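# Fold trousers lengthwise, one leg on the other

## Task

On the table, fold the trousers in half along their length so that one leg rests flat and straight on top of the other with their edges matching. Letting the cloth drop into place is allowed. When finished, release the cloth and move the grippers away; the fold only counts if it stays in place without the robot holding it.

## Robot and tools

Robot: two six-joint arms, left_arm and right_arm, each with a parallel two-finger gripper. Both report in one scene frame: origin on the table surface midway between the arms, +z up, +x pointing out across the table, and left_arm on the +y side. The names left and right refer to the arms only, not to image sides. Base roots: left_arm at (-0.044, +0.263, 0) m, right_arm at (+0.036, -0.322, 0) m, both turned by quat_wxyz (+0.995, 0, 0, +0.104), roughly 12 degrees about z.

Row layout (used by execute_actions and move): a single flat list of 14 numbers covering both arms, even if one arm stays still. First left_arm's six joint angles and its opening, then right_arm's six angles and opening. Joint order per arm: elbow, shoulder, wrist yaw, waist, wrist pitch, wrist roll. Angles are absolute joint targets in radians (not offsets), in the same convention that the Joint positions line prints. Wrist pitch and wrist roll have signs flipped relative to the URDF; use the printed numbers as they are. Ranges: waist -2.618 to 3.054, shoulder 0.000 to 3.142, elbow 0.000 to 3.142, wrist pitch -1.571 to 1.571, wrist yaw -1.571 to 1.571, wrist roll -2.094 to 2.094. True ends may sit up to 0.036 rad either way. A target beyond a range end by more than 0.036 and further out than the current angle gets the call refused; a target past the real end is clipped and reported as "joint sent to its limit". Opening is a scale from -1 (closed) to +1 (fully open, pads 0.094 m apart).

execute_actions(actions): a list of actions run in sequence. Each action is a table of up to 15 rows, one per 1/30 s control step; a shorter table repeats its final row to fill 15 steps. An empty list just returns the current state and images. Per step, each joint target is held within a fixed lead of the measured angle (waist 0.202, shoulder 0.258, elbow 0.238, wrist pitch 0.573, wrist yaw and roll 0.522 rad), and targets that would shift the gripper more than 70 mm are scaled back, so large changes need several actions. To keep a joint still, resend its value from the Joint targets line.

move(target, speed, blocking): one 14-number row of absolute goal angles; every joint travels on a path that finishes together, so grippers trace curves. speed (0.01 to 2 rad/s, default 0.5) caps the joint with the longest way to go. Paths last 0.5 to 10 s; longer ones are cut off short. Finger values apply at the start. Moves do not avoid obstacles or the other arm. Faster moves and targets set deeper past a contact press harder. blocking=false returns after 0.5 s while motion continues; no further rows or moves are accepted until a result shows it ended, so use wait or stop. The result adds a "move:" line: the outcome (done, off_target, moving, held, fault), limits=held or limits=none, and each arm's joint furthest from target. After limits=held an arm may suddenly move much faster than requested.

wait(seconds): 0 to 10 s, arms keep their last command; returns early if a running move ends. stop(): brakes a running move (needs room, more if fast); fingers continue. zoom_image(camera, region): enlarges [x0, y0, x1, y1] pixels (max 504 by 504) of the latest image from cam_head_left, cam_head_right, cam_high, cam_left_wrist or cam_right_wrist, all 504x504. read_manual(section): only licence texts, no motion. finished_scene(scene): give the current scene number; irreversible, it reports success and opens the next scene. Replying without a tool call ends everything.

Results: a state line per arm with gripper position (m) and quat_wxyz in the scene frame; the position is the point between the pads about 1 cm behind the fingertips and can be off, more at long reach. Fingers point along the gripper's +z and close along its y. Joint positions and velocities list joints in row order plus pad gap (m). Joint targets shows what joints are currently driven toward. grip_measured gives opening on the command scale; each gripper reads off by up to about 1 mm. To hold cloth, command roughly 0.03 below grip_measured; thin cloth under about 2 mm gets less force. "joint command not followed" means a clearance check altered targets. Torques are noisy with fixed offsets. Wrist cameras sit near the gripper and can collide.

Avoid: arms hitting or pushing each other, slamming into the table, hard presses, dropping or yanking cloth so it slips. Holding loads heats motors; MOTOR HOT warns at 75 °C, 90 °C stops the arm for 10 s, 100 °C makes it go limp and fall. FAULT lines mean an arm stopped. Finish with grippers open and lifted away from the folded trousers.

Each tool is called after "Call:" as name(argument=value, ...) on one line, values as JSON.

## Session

Call:
execute_actions(actions=[])

Scene clock: 0.00 s.
left_arm: end_effector_position=(+0.6353, +0.3838, +0.2184) grip_measured=+1.000 end_effector_quat_wxyz=(+0.615, +0.132, +0.640, +0.441) | right_arm: end_effector_position=(+0.3385, +0.0095, +0.1886) grip_measured=+1.000 end_effector_quat_wxyz=(+0.436, -0.191, +0.867, +0.150)
Joint names: [elbow, shoulder, wrist yaw, waist, wrist pitch, wrist roll]
Joint positions: left_arm=[ 1.767  2.444 -0.322 -0.116 -0.833 -0.875  0.094] | right_arm=[ 1.09   1.523  0.333  0.752  0.221 -0.36   0.094]
Joint velocities: left_arm=[-0.017 -0.002 -0.022 -0.002 -0.007 -0.007  0.   ] | right_arm=[-0.007 -0.002 -0.037 -0.012  0.081 -0.022  0.   ]
Joint torques (N m, as the arm reports them, + toward a larger Joint positions number): no reading
Motor temperatures (°C, as the motors report them): left_arm=[26 29 25 26 26 28] | right_arm=[28 28 28 27 28 26]
Joint targets: left_arm=[1.776 2.432 -0.322 -0.116 -0.836 -0.867] | right_arm=[1.101 1.513 0.339 0.752 0.217 -0.359]

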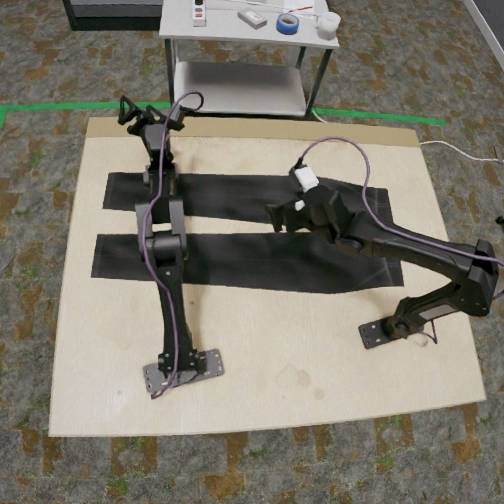

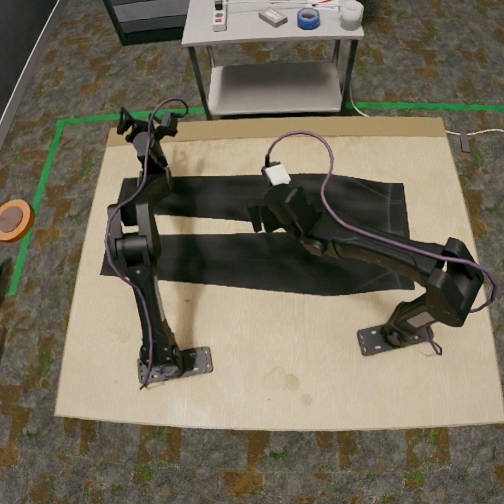

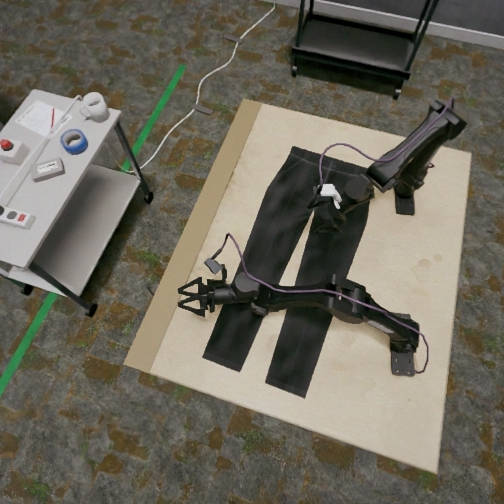

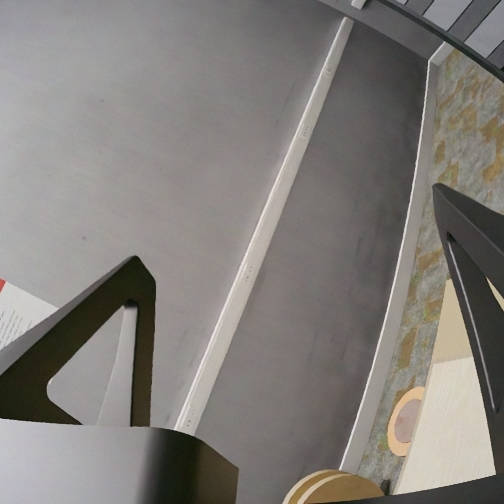

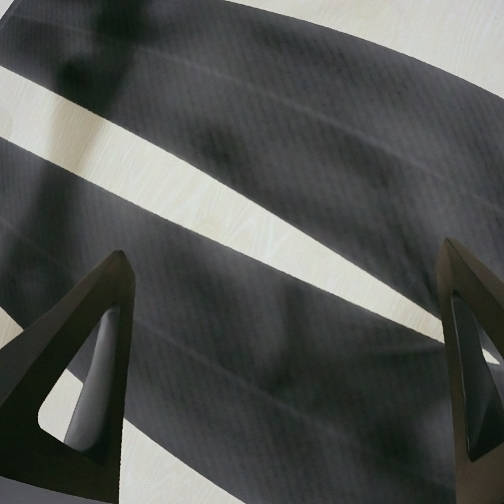

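Call:
move(target=[1.36,1.7,0,0.45,1.0,0.82,0.2,0.7,0.95,0,-0.375,1.07,-1.41,0.2], speed=1.2)

Call:
move(target=[1.31,1.895,0,0.45,1.0,0.82,0.2,0.595,1.125,0,-0.375,1.06,-1.41,0.2], speed=0.4)

Scene clock: 7.50 s.
left_arm: end_effector_position=(+0.2485, +0.4887, +0.1121) grip_measured=+0.202 end_effector_quat_wxyz=(+0.120, -0.664, +0.738, -0.007) | right_arm: end_effector_position=(+0.2224, -0.3496, +0.0923) grip_measured=+0.203 end_effector_quat_wxyz=(+0.106, +0.696, +0.706, +0.077)
Joint names: [elbow, shoulder, wrist yaw, waist, wrist pitch, wrist roll]
Joint positions: left_arm=[ 1.375  1.72  -0.006  0.443  0.984  0.814  0.056] | right_arm=[ 0.714  0.973 -0.002 -0.364  1.049 -1.401  0.057]
Joint velocities: left_arm=[ 0.017  0.007 -0.007  0.027  0.037 -0.007  0.001] | right_arm=[-0.017 -0.002  0.095 -0.002  0.037  0.051 -0.001]
Joint torques (N m, as the arm reports them, + toward a larger Joint positions number): left_arm=[  5.15 -10.46   0.06   0.61  -0.52   0.02] | right_arm=[ 4.75 -2.77  0.   -0.97 -0.93 -0.1 ]
Motor temperatures (°C, as the motors report them): left_arm=[27 33 25 26 27 28] | right_arm=[29 29 28 27 29 26]
Joint targets: left_arm=[1.360 1.700 -0.000 0.450 1.000 0.820] | right_arm=[0.700 0.950 -0.000 -0.375 1.070 -1.410]
move: off_target (right_arm); limits=none; left_arm: farthest joint: the shoulder, 0.020 radians from its target (0.744 radians at the start); right_arm: farthest joint: the shoulder, 0.023 radians from its target (0.573 radians at the start)

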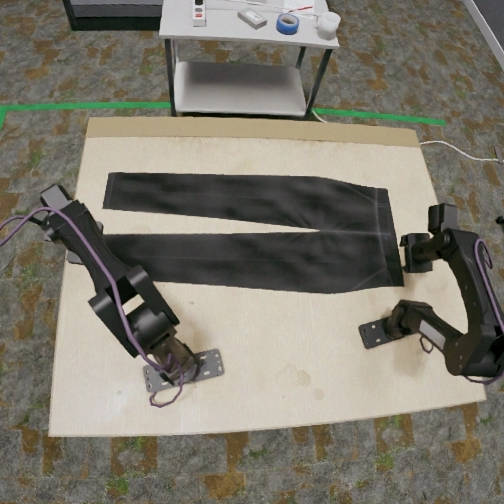

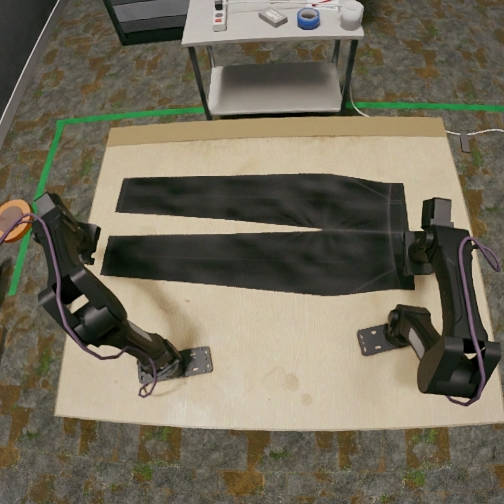

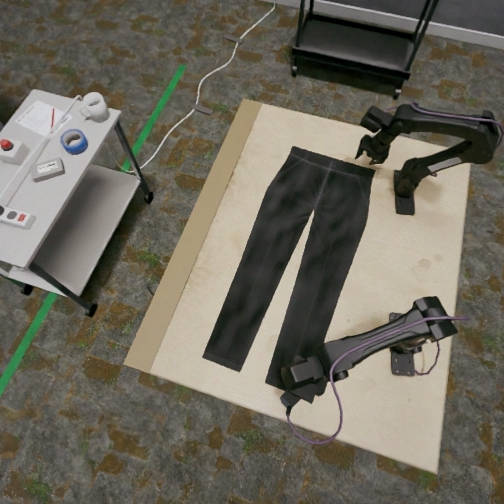

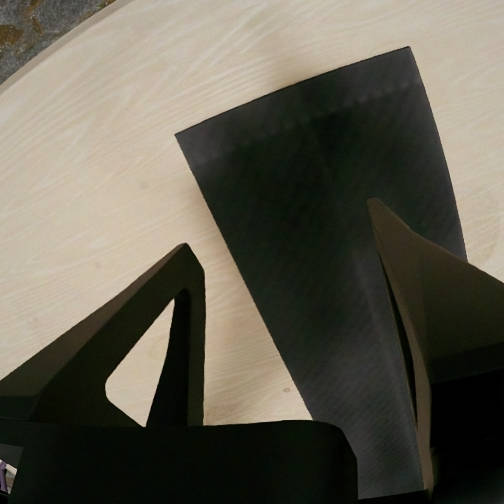

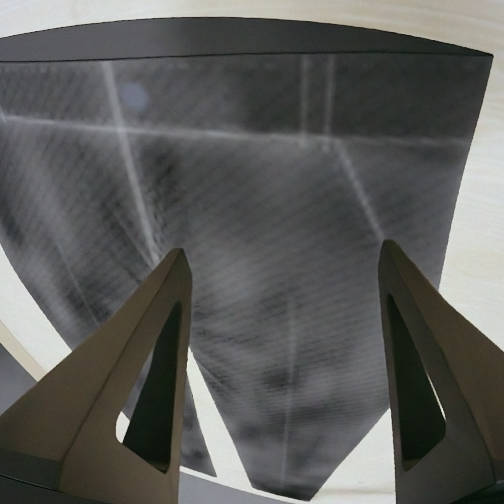

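Scene clock: 8.33 s.
left_arm: end_effector_position=(+0.2269, +0.4721, +0.0343) grip_measured=+0.202 end_effector_quat_wxyz=(-0.002, -0.669, +0.743, +0.003) | right_arm: end_effector_position=(+0.1846, -0.3435, +0.0399) grip_measured=+0.203 end_effector_quat_wxyz=(+0.003, +0.702, +0.712, +0.004)
Joint names: [elbow, shoulder, wrist yaw, waist, wrist pitch, wrist roll]
Joint positions: left_arm=[ 1.317  1.903 -0.005  0.443  0.99   0.814  0.056] | right_arm=[ 0.606  1.118 -0.003 -0.364  1.049 -1.401  0.057]
Joint velocities: left_arm=[-0.017  0.017  0.007  0.002 -0.022  0.066 -0.001] | right_arm=[ 0.002  0.002  0.022  0.017 -0.007 -0.007 -0.   ]
Joint torques (N m, as the arm reports them, + toward a larger Joint positions number): left_arm=[  4.99 -10.59   0.06   0.56  -0.13   0.03] | right_arm=[ 4.51 -1.13 -0.01 -0.98 -0.57 -0.1 ]
Motor temperatures (°C, as the motors report them): left_arm=[27 33 25 26 27 28] | right_arm=[29 29 28 27 29 26]
Joint targets: left_arm=[1.310 1.895 0.000 0.450 1.000 0.820] | right_arm=[0.595 1.125 0.000 -0.375 1.060 -1.410]
move: done; limits=none; left_arm: farthest joint: the wrist pitch, 0.010 radians from its target (0.016 radians at the start); right_arm: farthest joint: the waist, 0.011 radians from its target (0.011 radians at the start)

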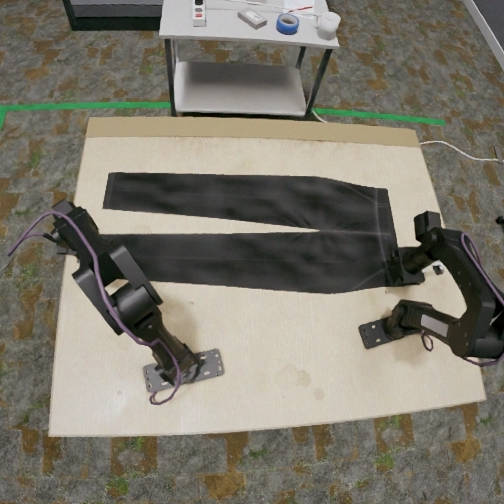

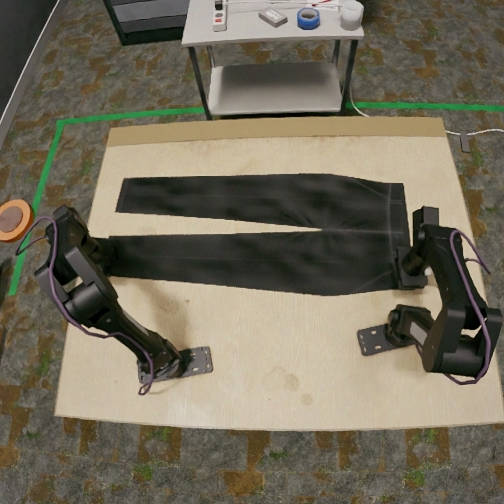

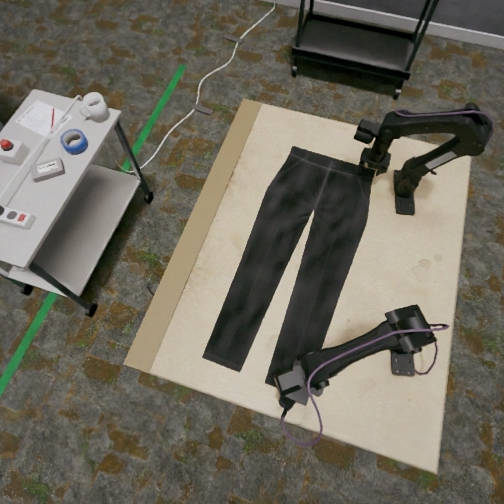

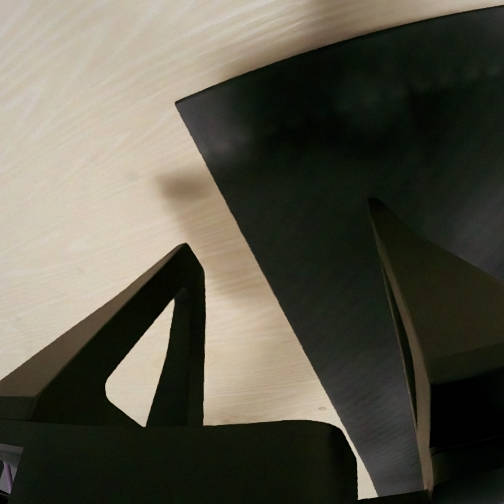

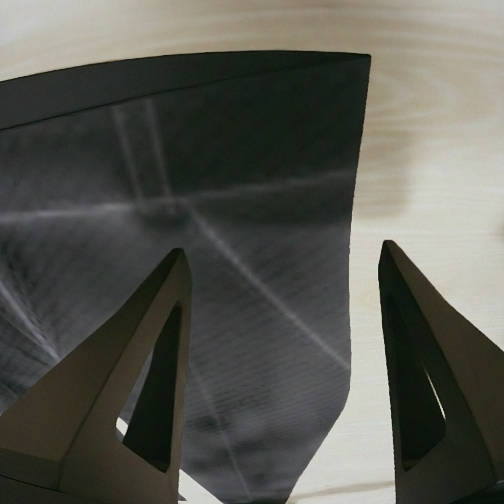

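Call:
move(target=[1.255,1.95,0,0.44,0.875,0.82,0.2,0.47,1.13,0,-0.375,0.905,-1.41,0.2], speed=0.2)

Call:
execute_actions(actions=[[[1.235,2.01,0,0.44,0.88,0.82,0.2,0.43,1.16,0,-0.375,0.9,-1.41,0.2]],[[1.235,2.01,0,0.44,0.88,0.82,-0.4,0.43,1.16,0,-0.375,0.9,-1.41,-0.4]],[[1.235,2.01,0,0.44,0.88,0.82,-1,0.43,1.16,0,-0.375,0.9,-1.41,-1]]])

Scene clock: 12.90 s.
left_arm: end_effector_position=(+0.2286, +0.4729, +0.0131) grip_measured=+0.202 end_effector_quat_wxyz=(-0.002, -0.669, +0.743, +0.002) | right_arm: end_effector_position=(+0.1771, -0.3421, +0.0110) grip_measured=+0.203 end_effector_quat_wxyz=(+0.007, +0.702, +0.712, +0.007)
Joint names: [elbow, shoulder, wrist yaw, waist, wrist pitch, wrist roll]
Joint positions: left_arm=[ 1.278  1.94  -0.003  0.443  0.914  0.814  0.056] | right_arm=[ 0.485  1.118 -0.004 -0.364  0.919 -1.401  0.057]
Joint velocities: left_arm=[-0.037  0.012  0.007 -0.007 -0.007 -0.051 -0.001] | right_arm=[-0.017 -0.012  0.022  0.012 -0.007  0.007  0.002]
Joint torques (N m, as the arm reports them, + toward a larger Joint positions number): left_arm=[ 3.8  -9.18  0.03 -0.23 -0.63  0.04] | right_arm=[ 4.05 -0.69  0.   -0.98 -0.83 -0.1 ]
Motor temperatures (°C, as the motors report them): left_arm=[27 33 25 26 27 28] | right_arm=[29 29 28 27 29 27]
Joint targets: left_arm=[1.255 1.950 -0.000 0.440 0.875 0.820] | right_arm=[0.470 1.130 -0.000 -0.375 0.905 -1.410]
move: off_target (left_arm); limits=none; left_arm: farthest joint: the wrist pitch, 0.039 radians from its target (0.115 radians at the start); right_arm: farthest joint: the elbow, 0.015 radians from its target (0.136 radians at the start)

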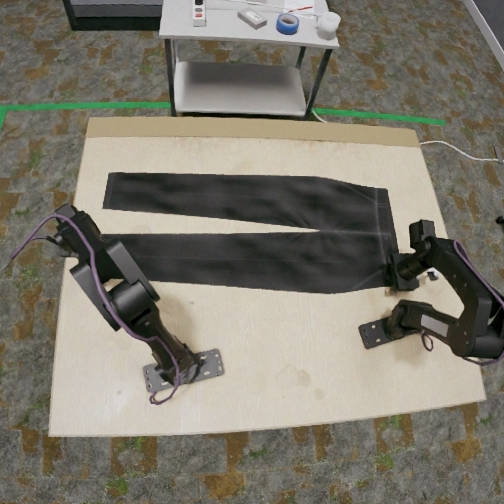

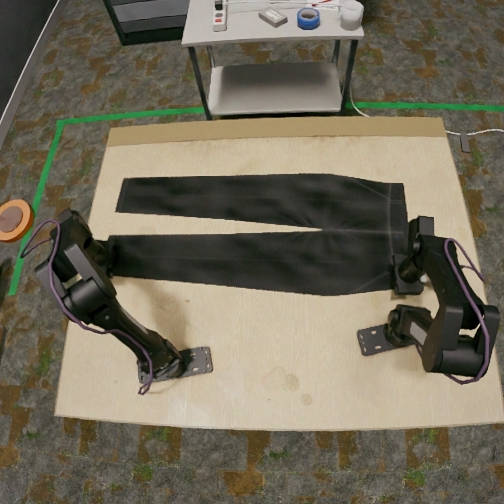

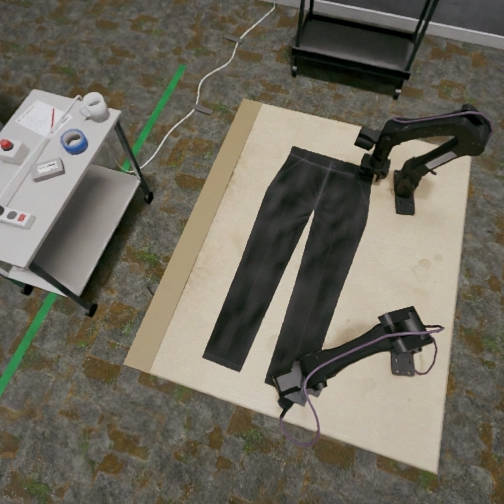

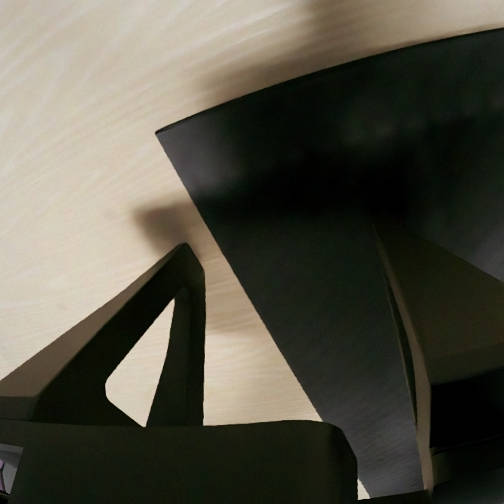

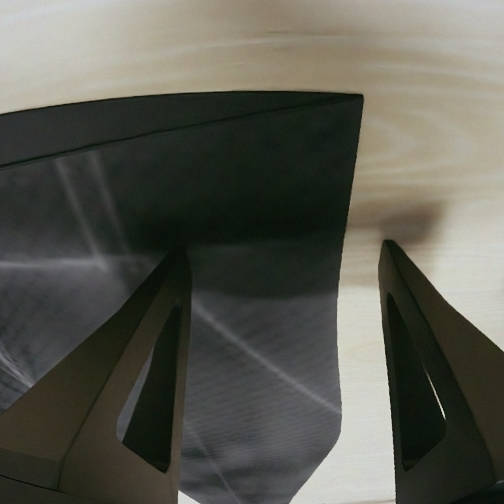

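Scene clock: 14.40 s.
left_arm: end_effector_position=(+0.2359, +0.4721, +0.0105) grip_measured=-0.956 end_effector_quat_wxyz=(+0.006, -0.668, +0.744, -0.010) | right_arm: end_effector_position=(+0.1896, -0.3415, +0.0081) grip_measured=-0.960 end_effector_quat_wxyz=(+0.022, +0.702, +0.711, +0.027)
Joint names: [elbow, shoulder, wrist yaw, waist, wrist pitch, wrist roll]
Joint positions: left_arm=[1.277 1.947 0.018 0.439 0.888 0.814 0.002] | right_arm=[ 0.475  1.127 -0.018 -0.364  0.851 -1.402  0.002]
Joint velocities: left_arm=[ 0.002 -0.007 -0.066 -0.022  0.022  0.022  0.   ] | right_arm=[ 0.002 -0.002 -0.051  0.002  0.066  0.022 -0.   ]
Joint torques (N m, as the arm reports them, + toward a larger Joint positions number): left_arm=[ 2.5  -4.74 -0.22  0.03 -0.36  0.03] | right_arm=[ 2.02  0.74  0.15 -0.98 -0.34 -0.09]
Motor temperatures (°C, as the motors report them): left_arm=[27 32 25 26 27 28] | right_arm=[29 29 28 27 29 27]
Joint targets: left_arm=[1.235 2.010 0.000 0.440 0.880 0.820] | right_arm=[0.430 1.160 0.000 -0.375 0.900 -1.410]

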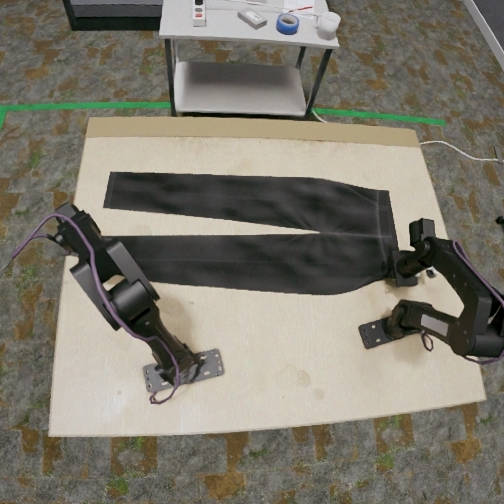

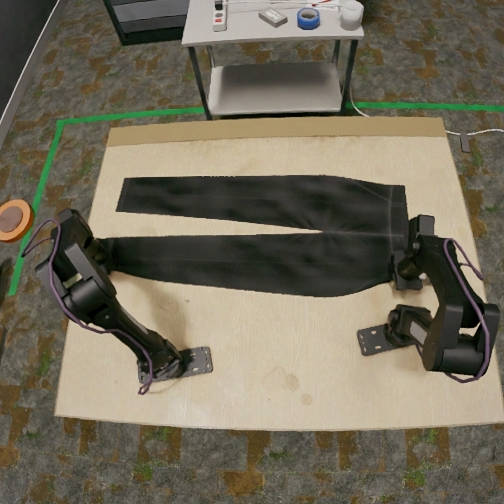

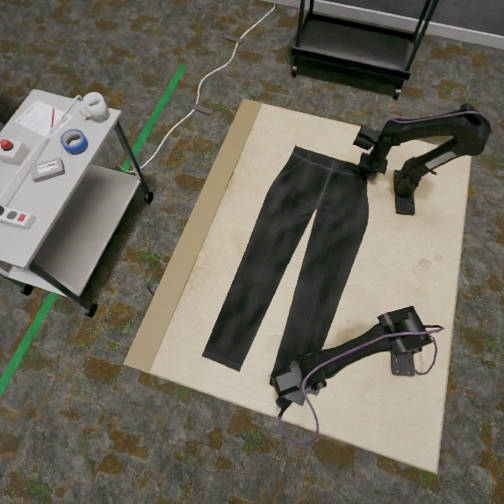

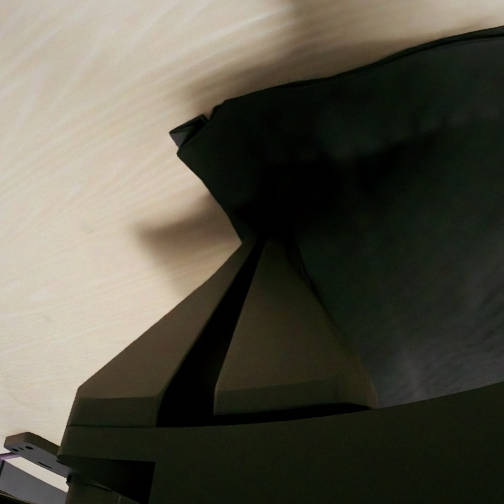

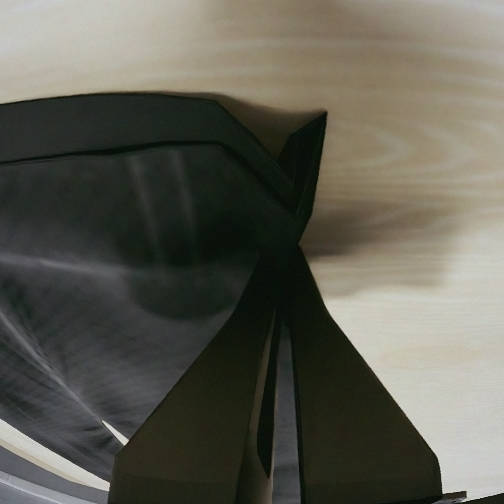

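Call:
move(target=[2.18,2.175,0,0.245,1.36,1.05,-1,1.24,1.425,0,-0.335,1.18,-1.5,-1], speed=0.4)

Call:
move(target=[2.12,2.37,0,0.15,0.92,1.2,-1,1.36,1.82,0,-0.345,0.88,-1.55,-1], speed=0.3)

Call:
zoom_image(camera="cam_head_left", region=[70,120,440,280])

Scene clock: 21.43 s.
left_arm: end_effector_position=(+0.3718, +0.4625, +0.1468) grip_measured=-0.957 end_effector_quat_wxyz=(+0.085, -0.678, +0.729, -0.042) | right_arm: end_effector_position=(+0.3155, -0.3503, +0.1437) grip_measured=-0.960 end_effector_quat_wxyz=(+0.064, +0.720, +0.686, +0.079)
Joint names: [elbow, shoulder, wrist yaw, waist, wrist pitch, wrist roll]
Joint positions: left_arm=[2.145 2.169 0.031 0.248 1.36  1.044 0.002] | right_arm=[ 1.207  1.417 -0.043 -0.341  1.163 -1.49   0.002]
Joint velocities: left_arm=[-0.002 -0.022  0.007 -0.002  0.066  0.051  0.   ] | right_arm=[ 0.002 -0.012  0.051 -0.007  0.037  0.007 -0.001]
Joint torques (N m, as the arm reports them, + toward a larger Joint positions number): left_arm=[  8.4  -12.27  -0.37  -0.25  -0.58   0.04] | right_arm=[ 8.   -4.15  0.4   0.51 -0.85 -0.1 ]
Motor temperatures (°C, as the motors report them): left_arm=[28 32 25 26 27 28] | right_arm=[29 29 28 27 29 27]
Joint targets: left_arm=[2.180 2.175 -0.000 0.245 1.360 1.050] | right_arm=[1.240 1.425 0.000 -0.335 1.180 -1.500]
move: off_target (left_arm, right_arm); limits=none; left_arm: farthest joint: the elbow, 0.035 radians from its target (0.903 radians at the start); right_arm: farthest joint: the wrist yaw, 0.043 radians from its target (0.018 radians at the start)

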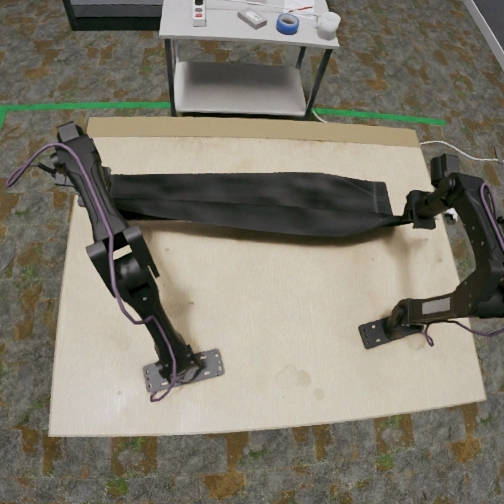

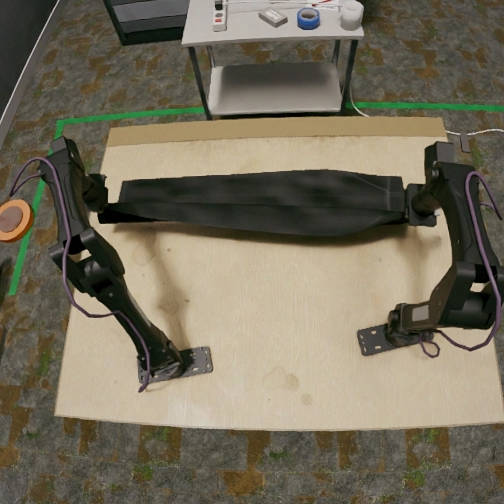

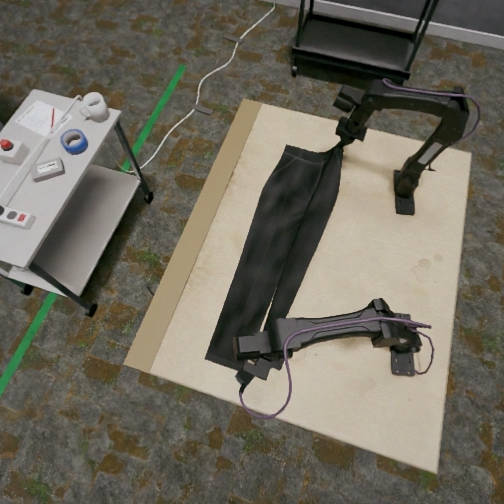

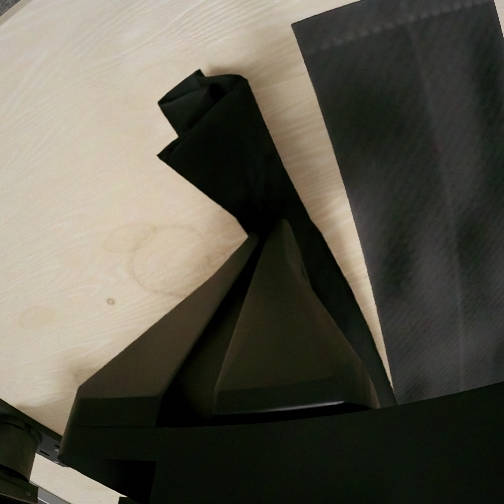

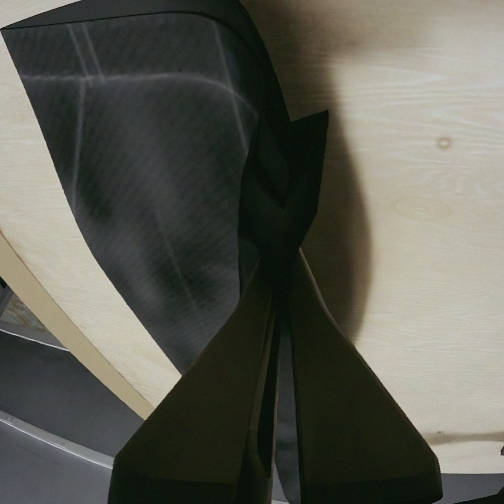

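Scene clock: 23.53 s.
left_arm: end_effector_position=(+0.4745, +0.4527, +0.0689) grip_measured=-0.957 end_effector_quat_wxyz=(+0.161, -0.687, +0.703, -0.091) | right_arm: end_effector_position=(+0.4067, -0.3625, +0.0657) grip_measured=-0.960 end_effector_quat_wxyz=(+0.053, +0.738, +0.668, +0.073)
Joint names: [elbow, shoulder, wrist yaw, waist, wrist pitch, wrist roll]
Joint positions: left_arm=[2.13  2.375 0.036 0.152 0.956 1.195 0.002] | right_arm=[ 1.324  1.821 -0.043 -0.341  0.898 -1.541  0.002]
Joint velocities: left_arm=[ 0.007  0.002  0.007 -0.002  0.037 -0.037 -0.   ] | right_arm=[ 0.002 -0.017 -0.081  0.002  0.022 -0.007  0.001]
Joint torques (N m, as the arm reports them, + toward a larger Joint positions number): left_arm=[  5.7  -15.27  -0.42  -0.15  -1.28   0.04] | right_arm=[ 8.05 -8.32  0.39 -0.4  -1.12 -0.12]
Motor temperatures (°C, as the motors report them): left_arm=[28 33 26 26 27 28] | right_arm=[30 29 28 27 29 27]
Joint targets: left_arm=[2.120 2.370 0.000 0.150 0.920 1.200] | right_arm=[1.360 1.820 0.000 -0.345 0.880 -1.550]
move: off_target (left_arm, right_arm); limits=none; left_arm: farthest joint: the wrist pitch, 0.036 radians from its target (0.440 radians at the start); right_arm: farthest joint: the wrist yaw, 0.043 radians from its target (0.043 radians at the start)

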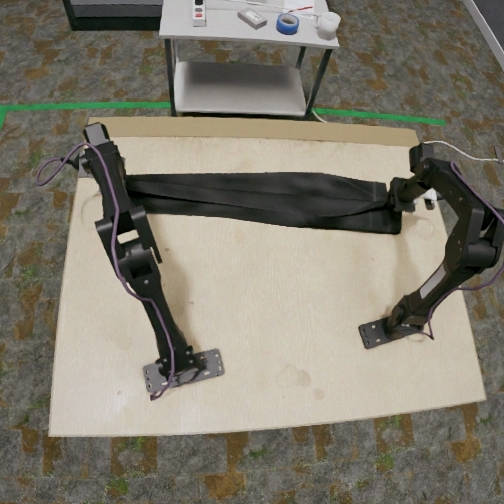

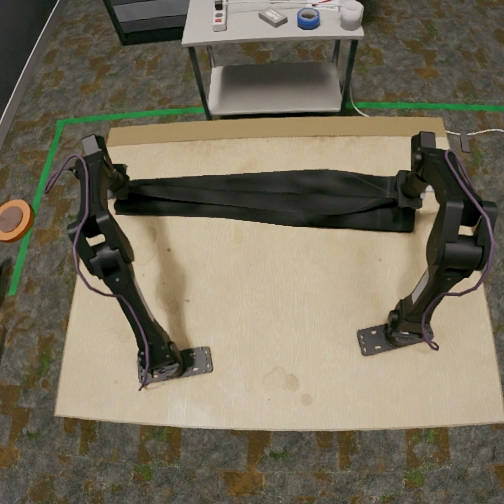

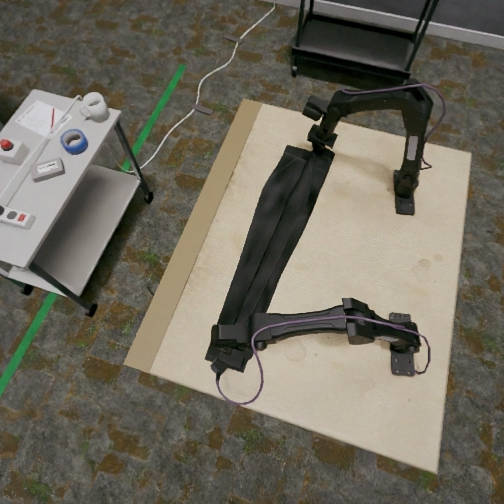

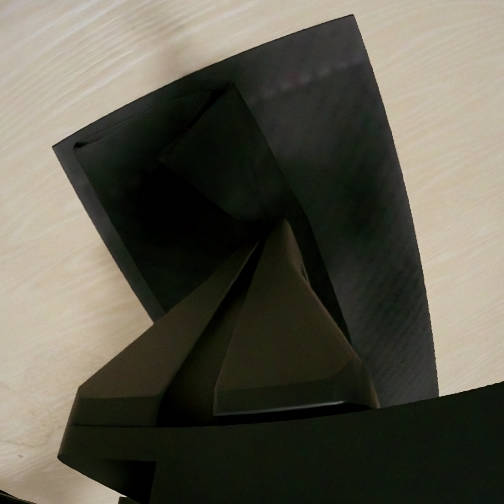

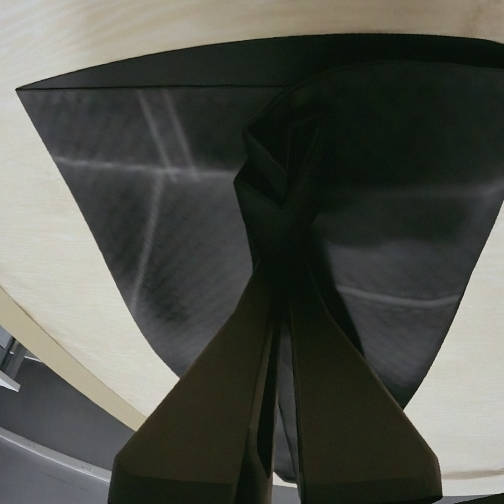

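Region (70, 120, 440, 280) of cam_head_left's 504x504 image, scaled by 1.362, with more detail than that image has; it fills the top 218 rows of this view, and the rest is white.

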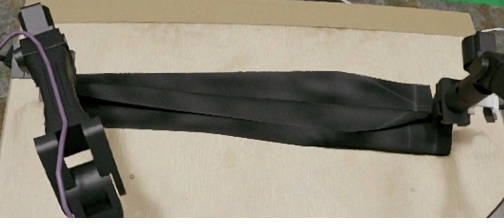

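Call:
move(target=[2.12,2.37,0,0.195,0.99,1.2,-1,1.59,1.99,0,-0.305,0.97,-1.55,-1], speed=0.25)

Call:
zoom_image(camera="cam_head_left", region=[200,140,440,260])

Scene clock: 28.73 s.
left_arm: end_effector_position=(+0.4630, +0.4615, +0.0661) grip_measured=-0.957 end_effector_quat_wxyz=(+0.147, -0.698, +0.696, -0.083) | right_arm: end_effector_position=(+0.4553, -0.3558, +0.0683) grip_measured=-0.960 end_effector_quat_wxyz=(+0.057, +0.727, +0.680, +0.076)
Joint names: [elbow, shoulder, wrist yaw, waist, wrist pitch, wrist roll]
Joint positions: left_arm=[2.13  2.375 0.037 0.175 0.989 1.196 0.002] | right_arm=[ 1.556  1.987 -0.04  -0.308  0.953 -1.541  0.002]
Joint velocities: left_arm=[-0.007 -0.007 -0.081 -0.002 -0.066  0.007 -0.   ] | right_arm=[ 0.002  0.007 -0.007 -0.007 -0.007  0.037 -0.   ]
Joint torques (N m, as the arm reports them, + toward a larger Joint positions number): left_arm=[  5.67 -15.27  -0.44   1.65  -0.84   0.02] | right_arm=[ 8.01 -9.49  0.38  0.32 -0.82 -0.1 ]
Motor temperatures (°C, as the motors report them): left_arm=[28 34 26 26 27 28] | right_arm=[30 30 28 27 29 27]
Joint targets: left_arm=[2.120 2.370 -0.000 0.195 0.990 1.200] | right_arm=[1.590 1.990 0.000 -0.305 0.970 -1.550]
move: off_target (left_arm, right_arm); limits=none; left_arm: farthest joint: the wrist yaw, 0.037 radians from its target (0.036 radians at the start); right_arm: farthest joint: the wrist yaw, 0.040 radians from its target (0.043 radians at the start)

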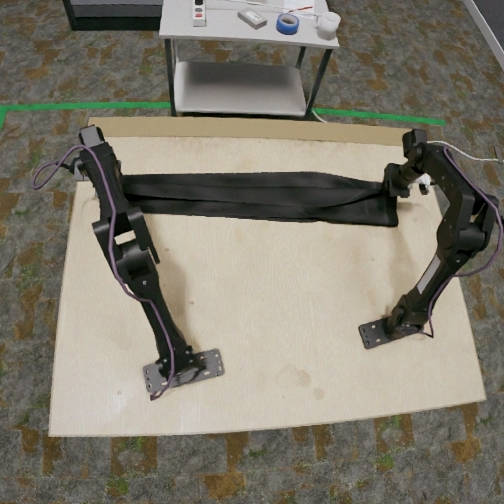

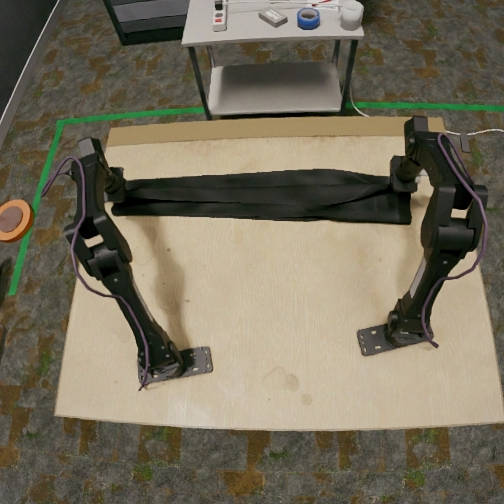

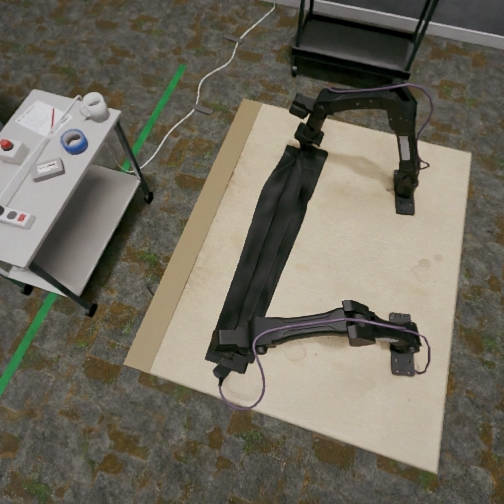

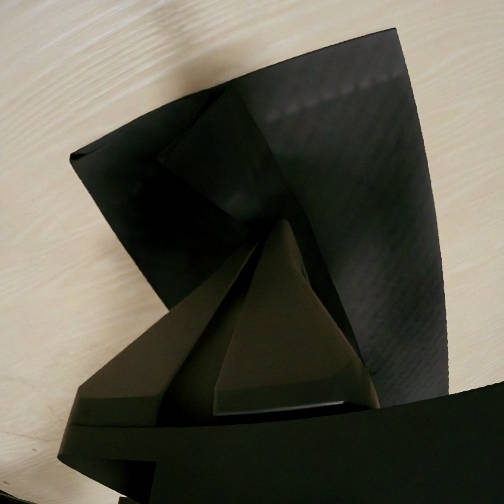

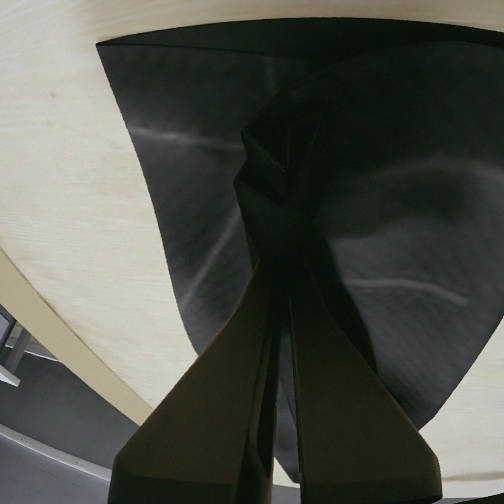

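Region (200, 140, 440, 260) of cam_head_left's 504x504 image, scaled by 2.100, with more detail than that image has.

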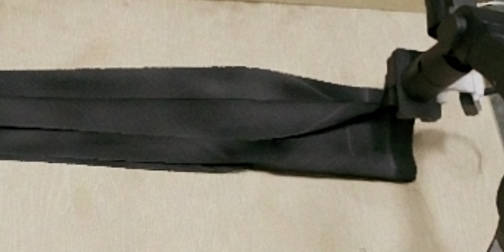

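Call:
move(target=[2.12,2.42,0,0.165,0.89,1.2,-1,1.59,2.045,0,-0.31,0.87,-1.55,-1], speed=0.15)

Call:
execute_actions(actions=[[[2.12,2.42,0,0.165,0.89,1.2,0.3,1.59,2.045,0,-0.31,0.87,-1.55,0.3]],[[2.12,2.32,0,0.165,0.89,1.2,0.3,1.59,1.93,0,-0.31,0.87,-1.55,0.3]],[[2.12,2.22,0,0.165,0.89,1.2,0.3,1.59,1.82,0,-0.31,0.87,-1.55,0.3]]])

Call:
zoom_image(camera="cam_head_left", region=[70,120,440,280])

Scene clock: 32.67 s.
left_arm: end_effector_position=(+0.4759, +0.4625, +0.0475) grip_measured=-0.957 end_effector_quat_wxyz=(+0.155, -0.694, +0.698, -0.088) | right_arm: end_effector_position=(+0.4671, -0.3566, +0.0481) grip_measured=-0.960 end_effector_quat_wxyz=(+0.058, +0.727, +0.680, +0.079)
Joint names: [elbow, shoulder, wrist yaw, waist, wrist pitch, wrist roll]
Joint positions: left_arm=[2.13  2.42  0.037 0.168 0.924 1.196 0.002] | right_arm=[ 1.556  2.043 -0.042 -0.308  0.891 -1.541  0.002]
Joint velocities: left_arm=[ 0.007  0.002  0.037 -0.002 -0.022 -0.007 -0.001] | right_arm=[ 0.002  0.007  0.007  0.002 -0.007 -0.007  0.001]
Joint torques (N m, as the arm reports them, + toward a larger Joint positions number): left_arm=[  5.69 -15.21  -0.44  -0.23  -1.24   0.03] | right_arm=[  7.94 -10.05   0.38  -0.17  -1.18  -0.1 ]
Motor temperatures (°C, as the motors report them): left_arm=[28 35 26 26 28 28] | right_arm=[31 31 28 27 29 27]
Joint targets: left_arm=[2.120 2.420 0.000 0.165 0.890 1.200] | right_arm=[1.590 2.045 0.000 -0.310 0.870 -1.550]
move: off_target (left_arm, right_arm); limits=none; left_arm: farthest joint: the wrist yaw, 0.037 radians from its target (0.037 radians at the start); right_arm: farthest joint: the wrist yaw, 0.042 radians from its target (0.040 radians at the start)

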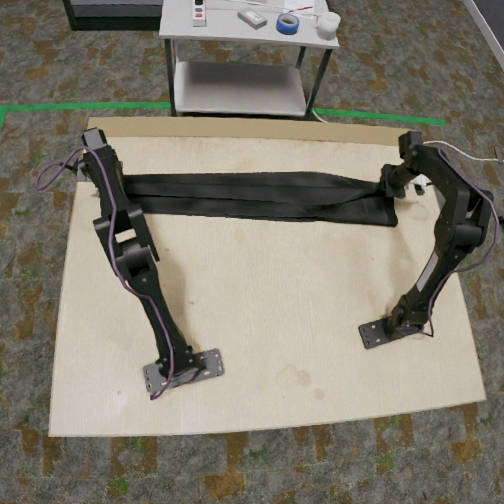

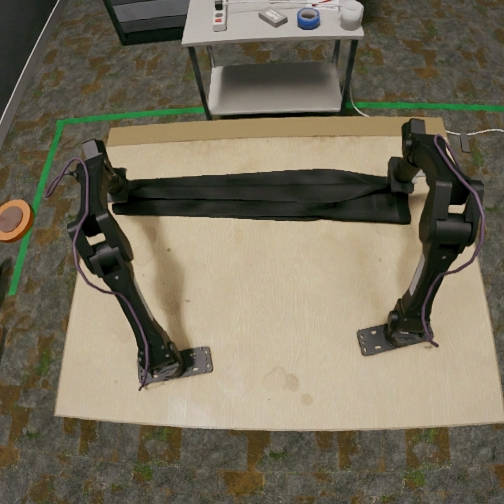

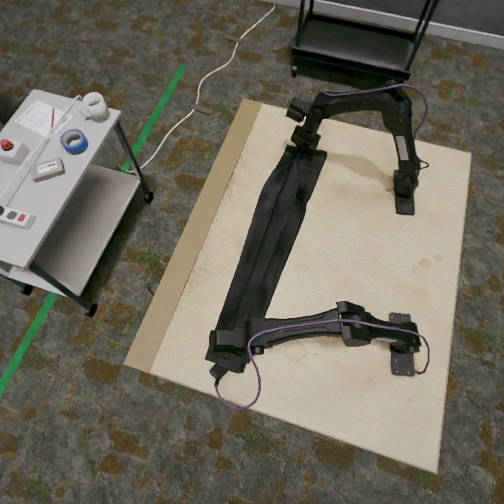

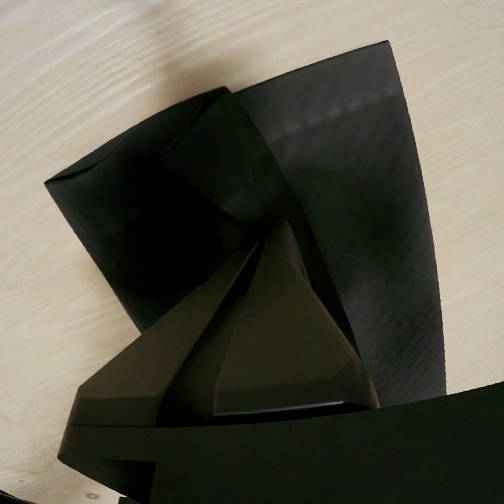

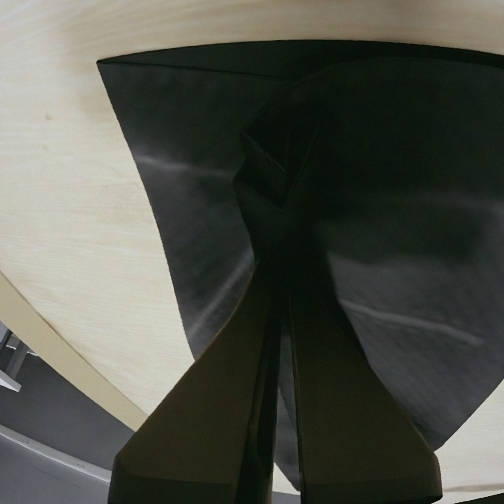

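Scene clock: 34.17 s.
left_arm: end_effector_position=(+0.4805, +0.4687, +0.1510) grip_measured=+0.298 end_effector_quat_wxyz=(+0.253, -0.679, +0.680, -0.118) | right_arm: end_effector_position=(+0.4786, -0.3630, +0.1458) grip_measured=+0.297 end_effector_quat_wxyz=(+0.160, +0.714, +0.666, +0.149)
Joint names: [elbow, shoulder, wrist yaw, waist, wrist pitch, wrist roll]
Joint positions: left_arm=[2.112 2.223 0.015 0.168 0.895 1.197 0.061] | right_arm=[ 1.568  1.823 -0.013 -0.308  0.874 -1.542  0.061]
Joint velocities: left_arm=[-0.012  0.007  0.022 -0.012 -0.022  0.051 -0.   ] | right_arm=[ 0.007 -0.012 -0.007  0.007  0.066  0.051  0.   ]
Joint torques (N m, as the arm reports them, + toward a larger Joint positions number): left_arm=[  7.09 -14.22  -0.17  -0.24  -1.32   0.01] | right_arm=[ 7.54 -8.98  0.09 -0.17 -1.42 -0.1 ]
Motor temperatures (°C, as the motors report them): left_arm=[28 35 26 26 28 28] | right_arm=[31 31 28 27 29 27]
Joint targets: left_arm=[2.120 2.220 0.000 0.165 0.890 1.200] | right_arm=[1.590 1.820 0.000 -0.310 0.870 -1.550]

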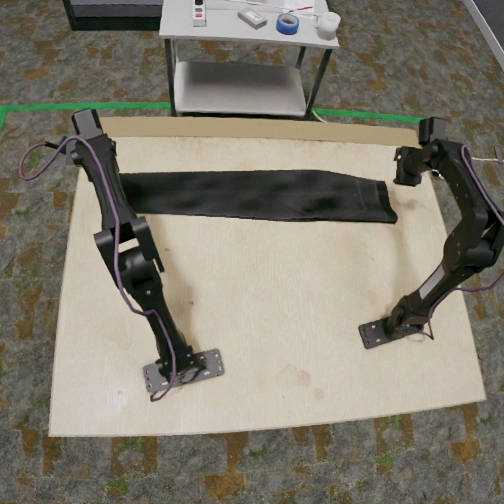

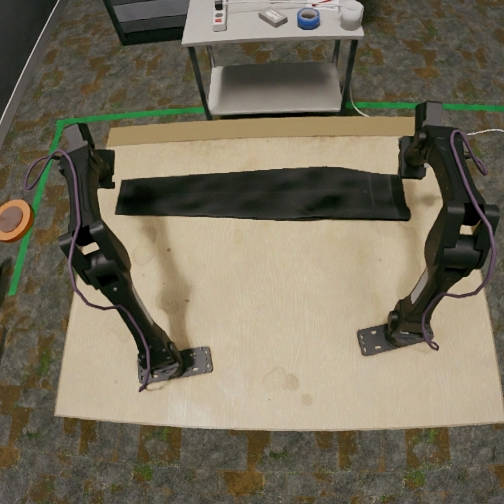

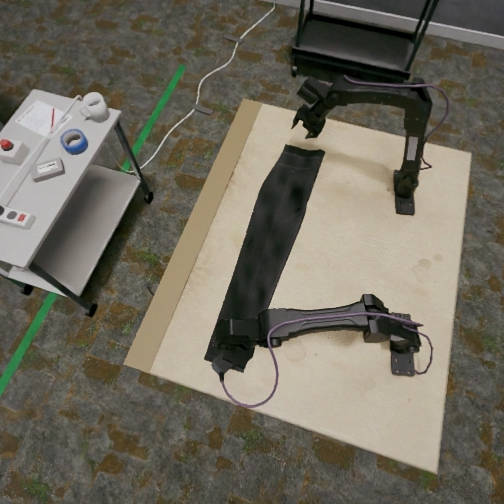

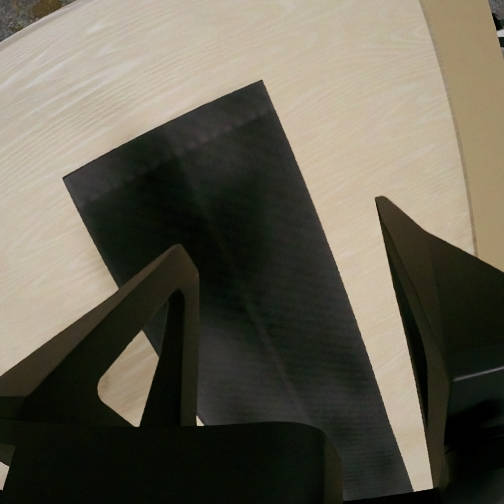

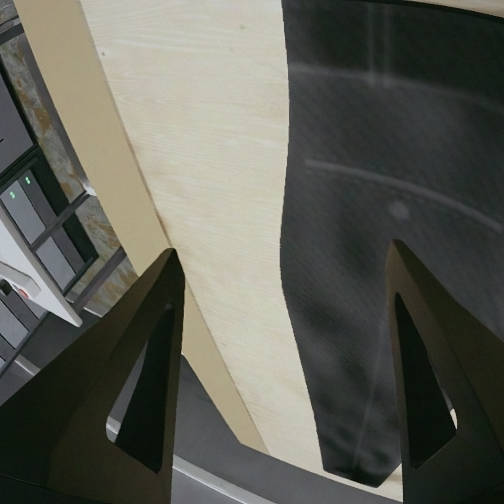

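Region (70, 120, 440, 280) of cam_head_left's 504x504 image, scaled by 1.362, with more detail than that image has; it fills the top 218 rows of this view, and the rest is white.

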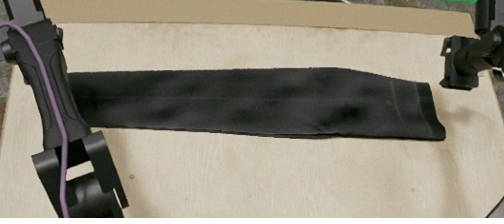

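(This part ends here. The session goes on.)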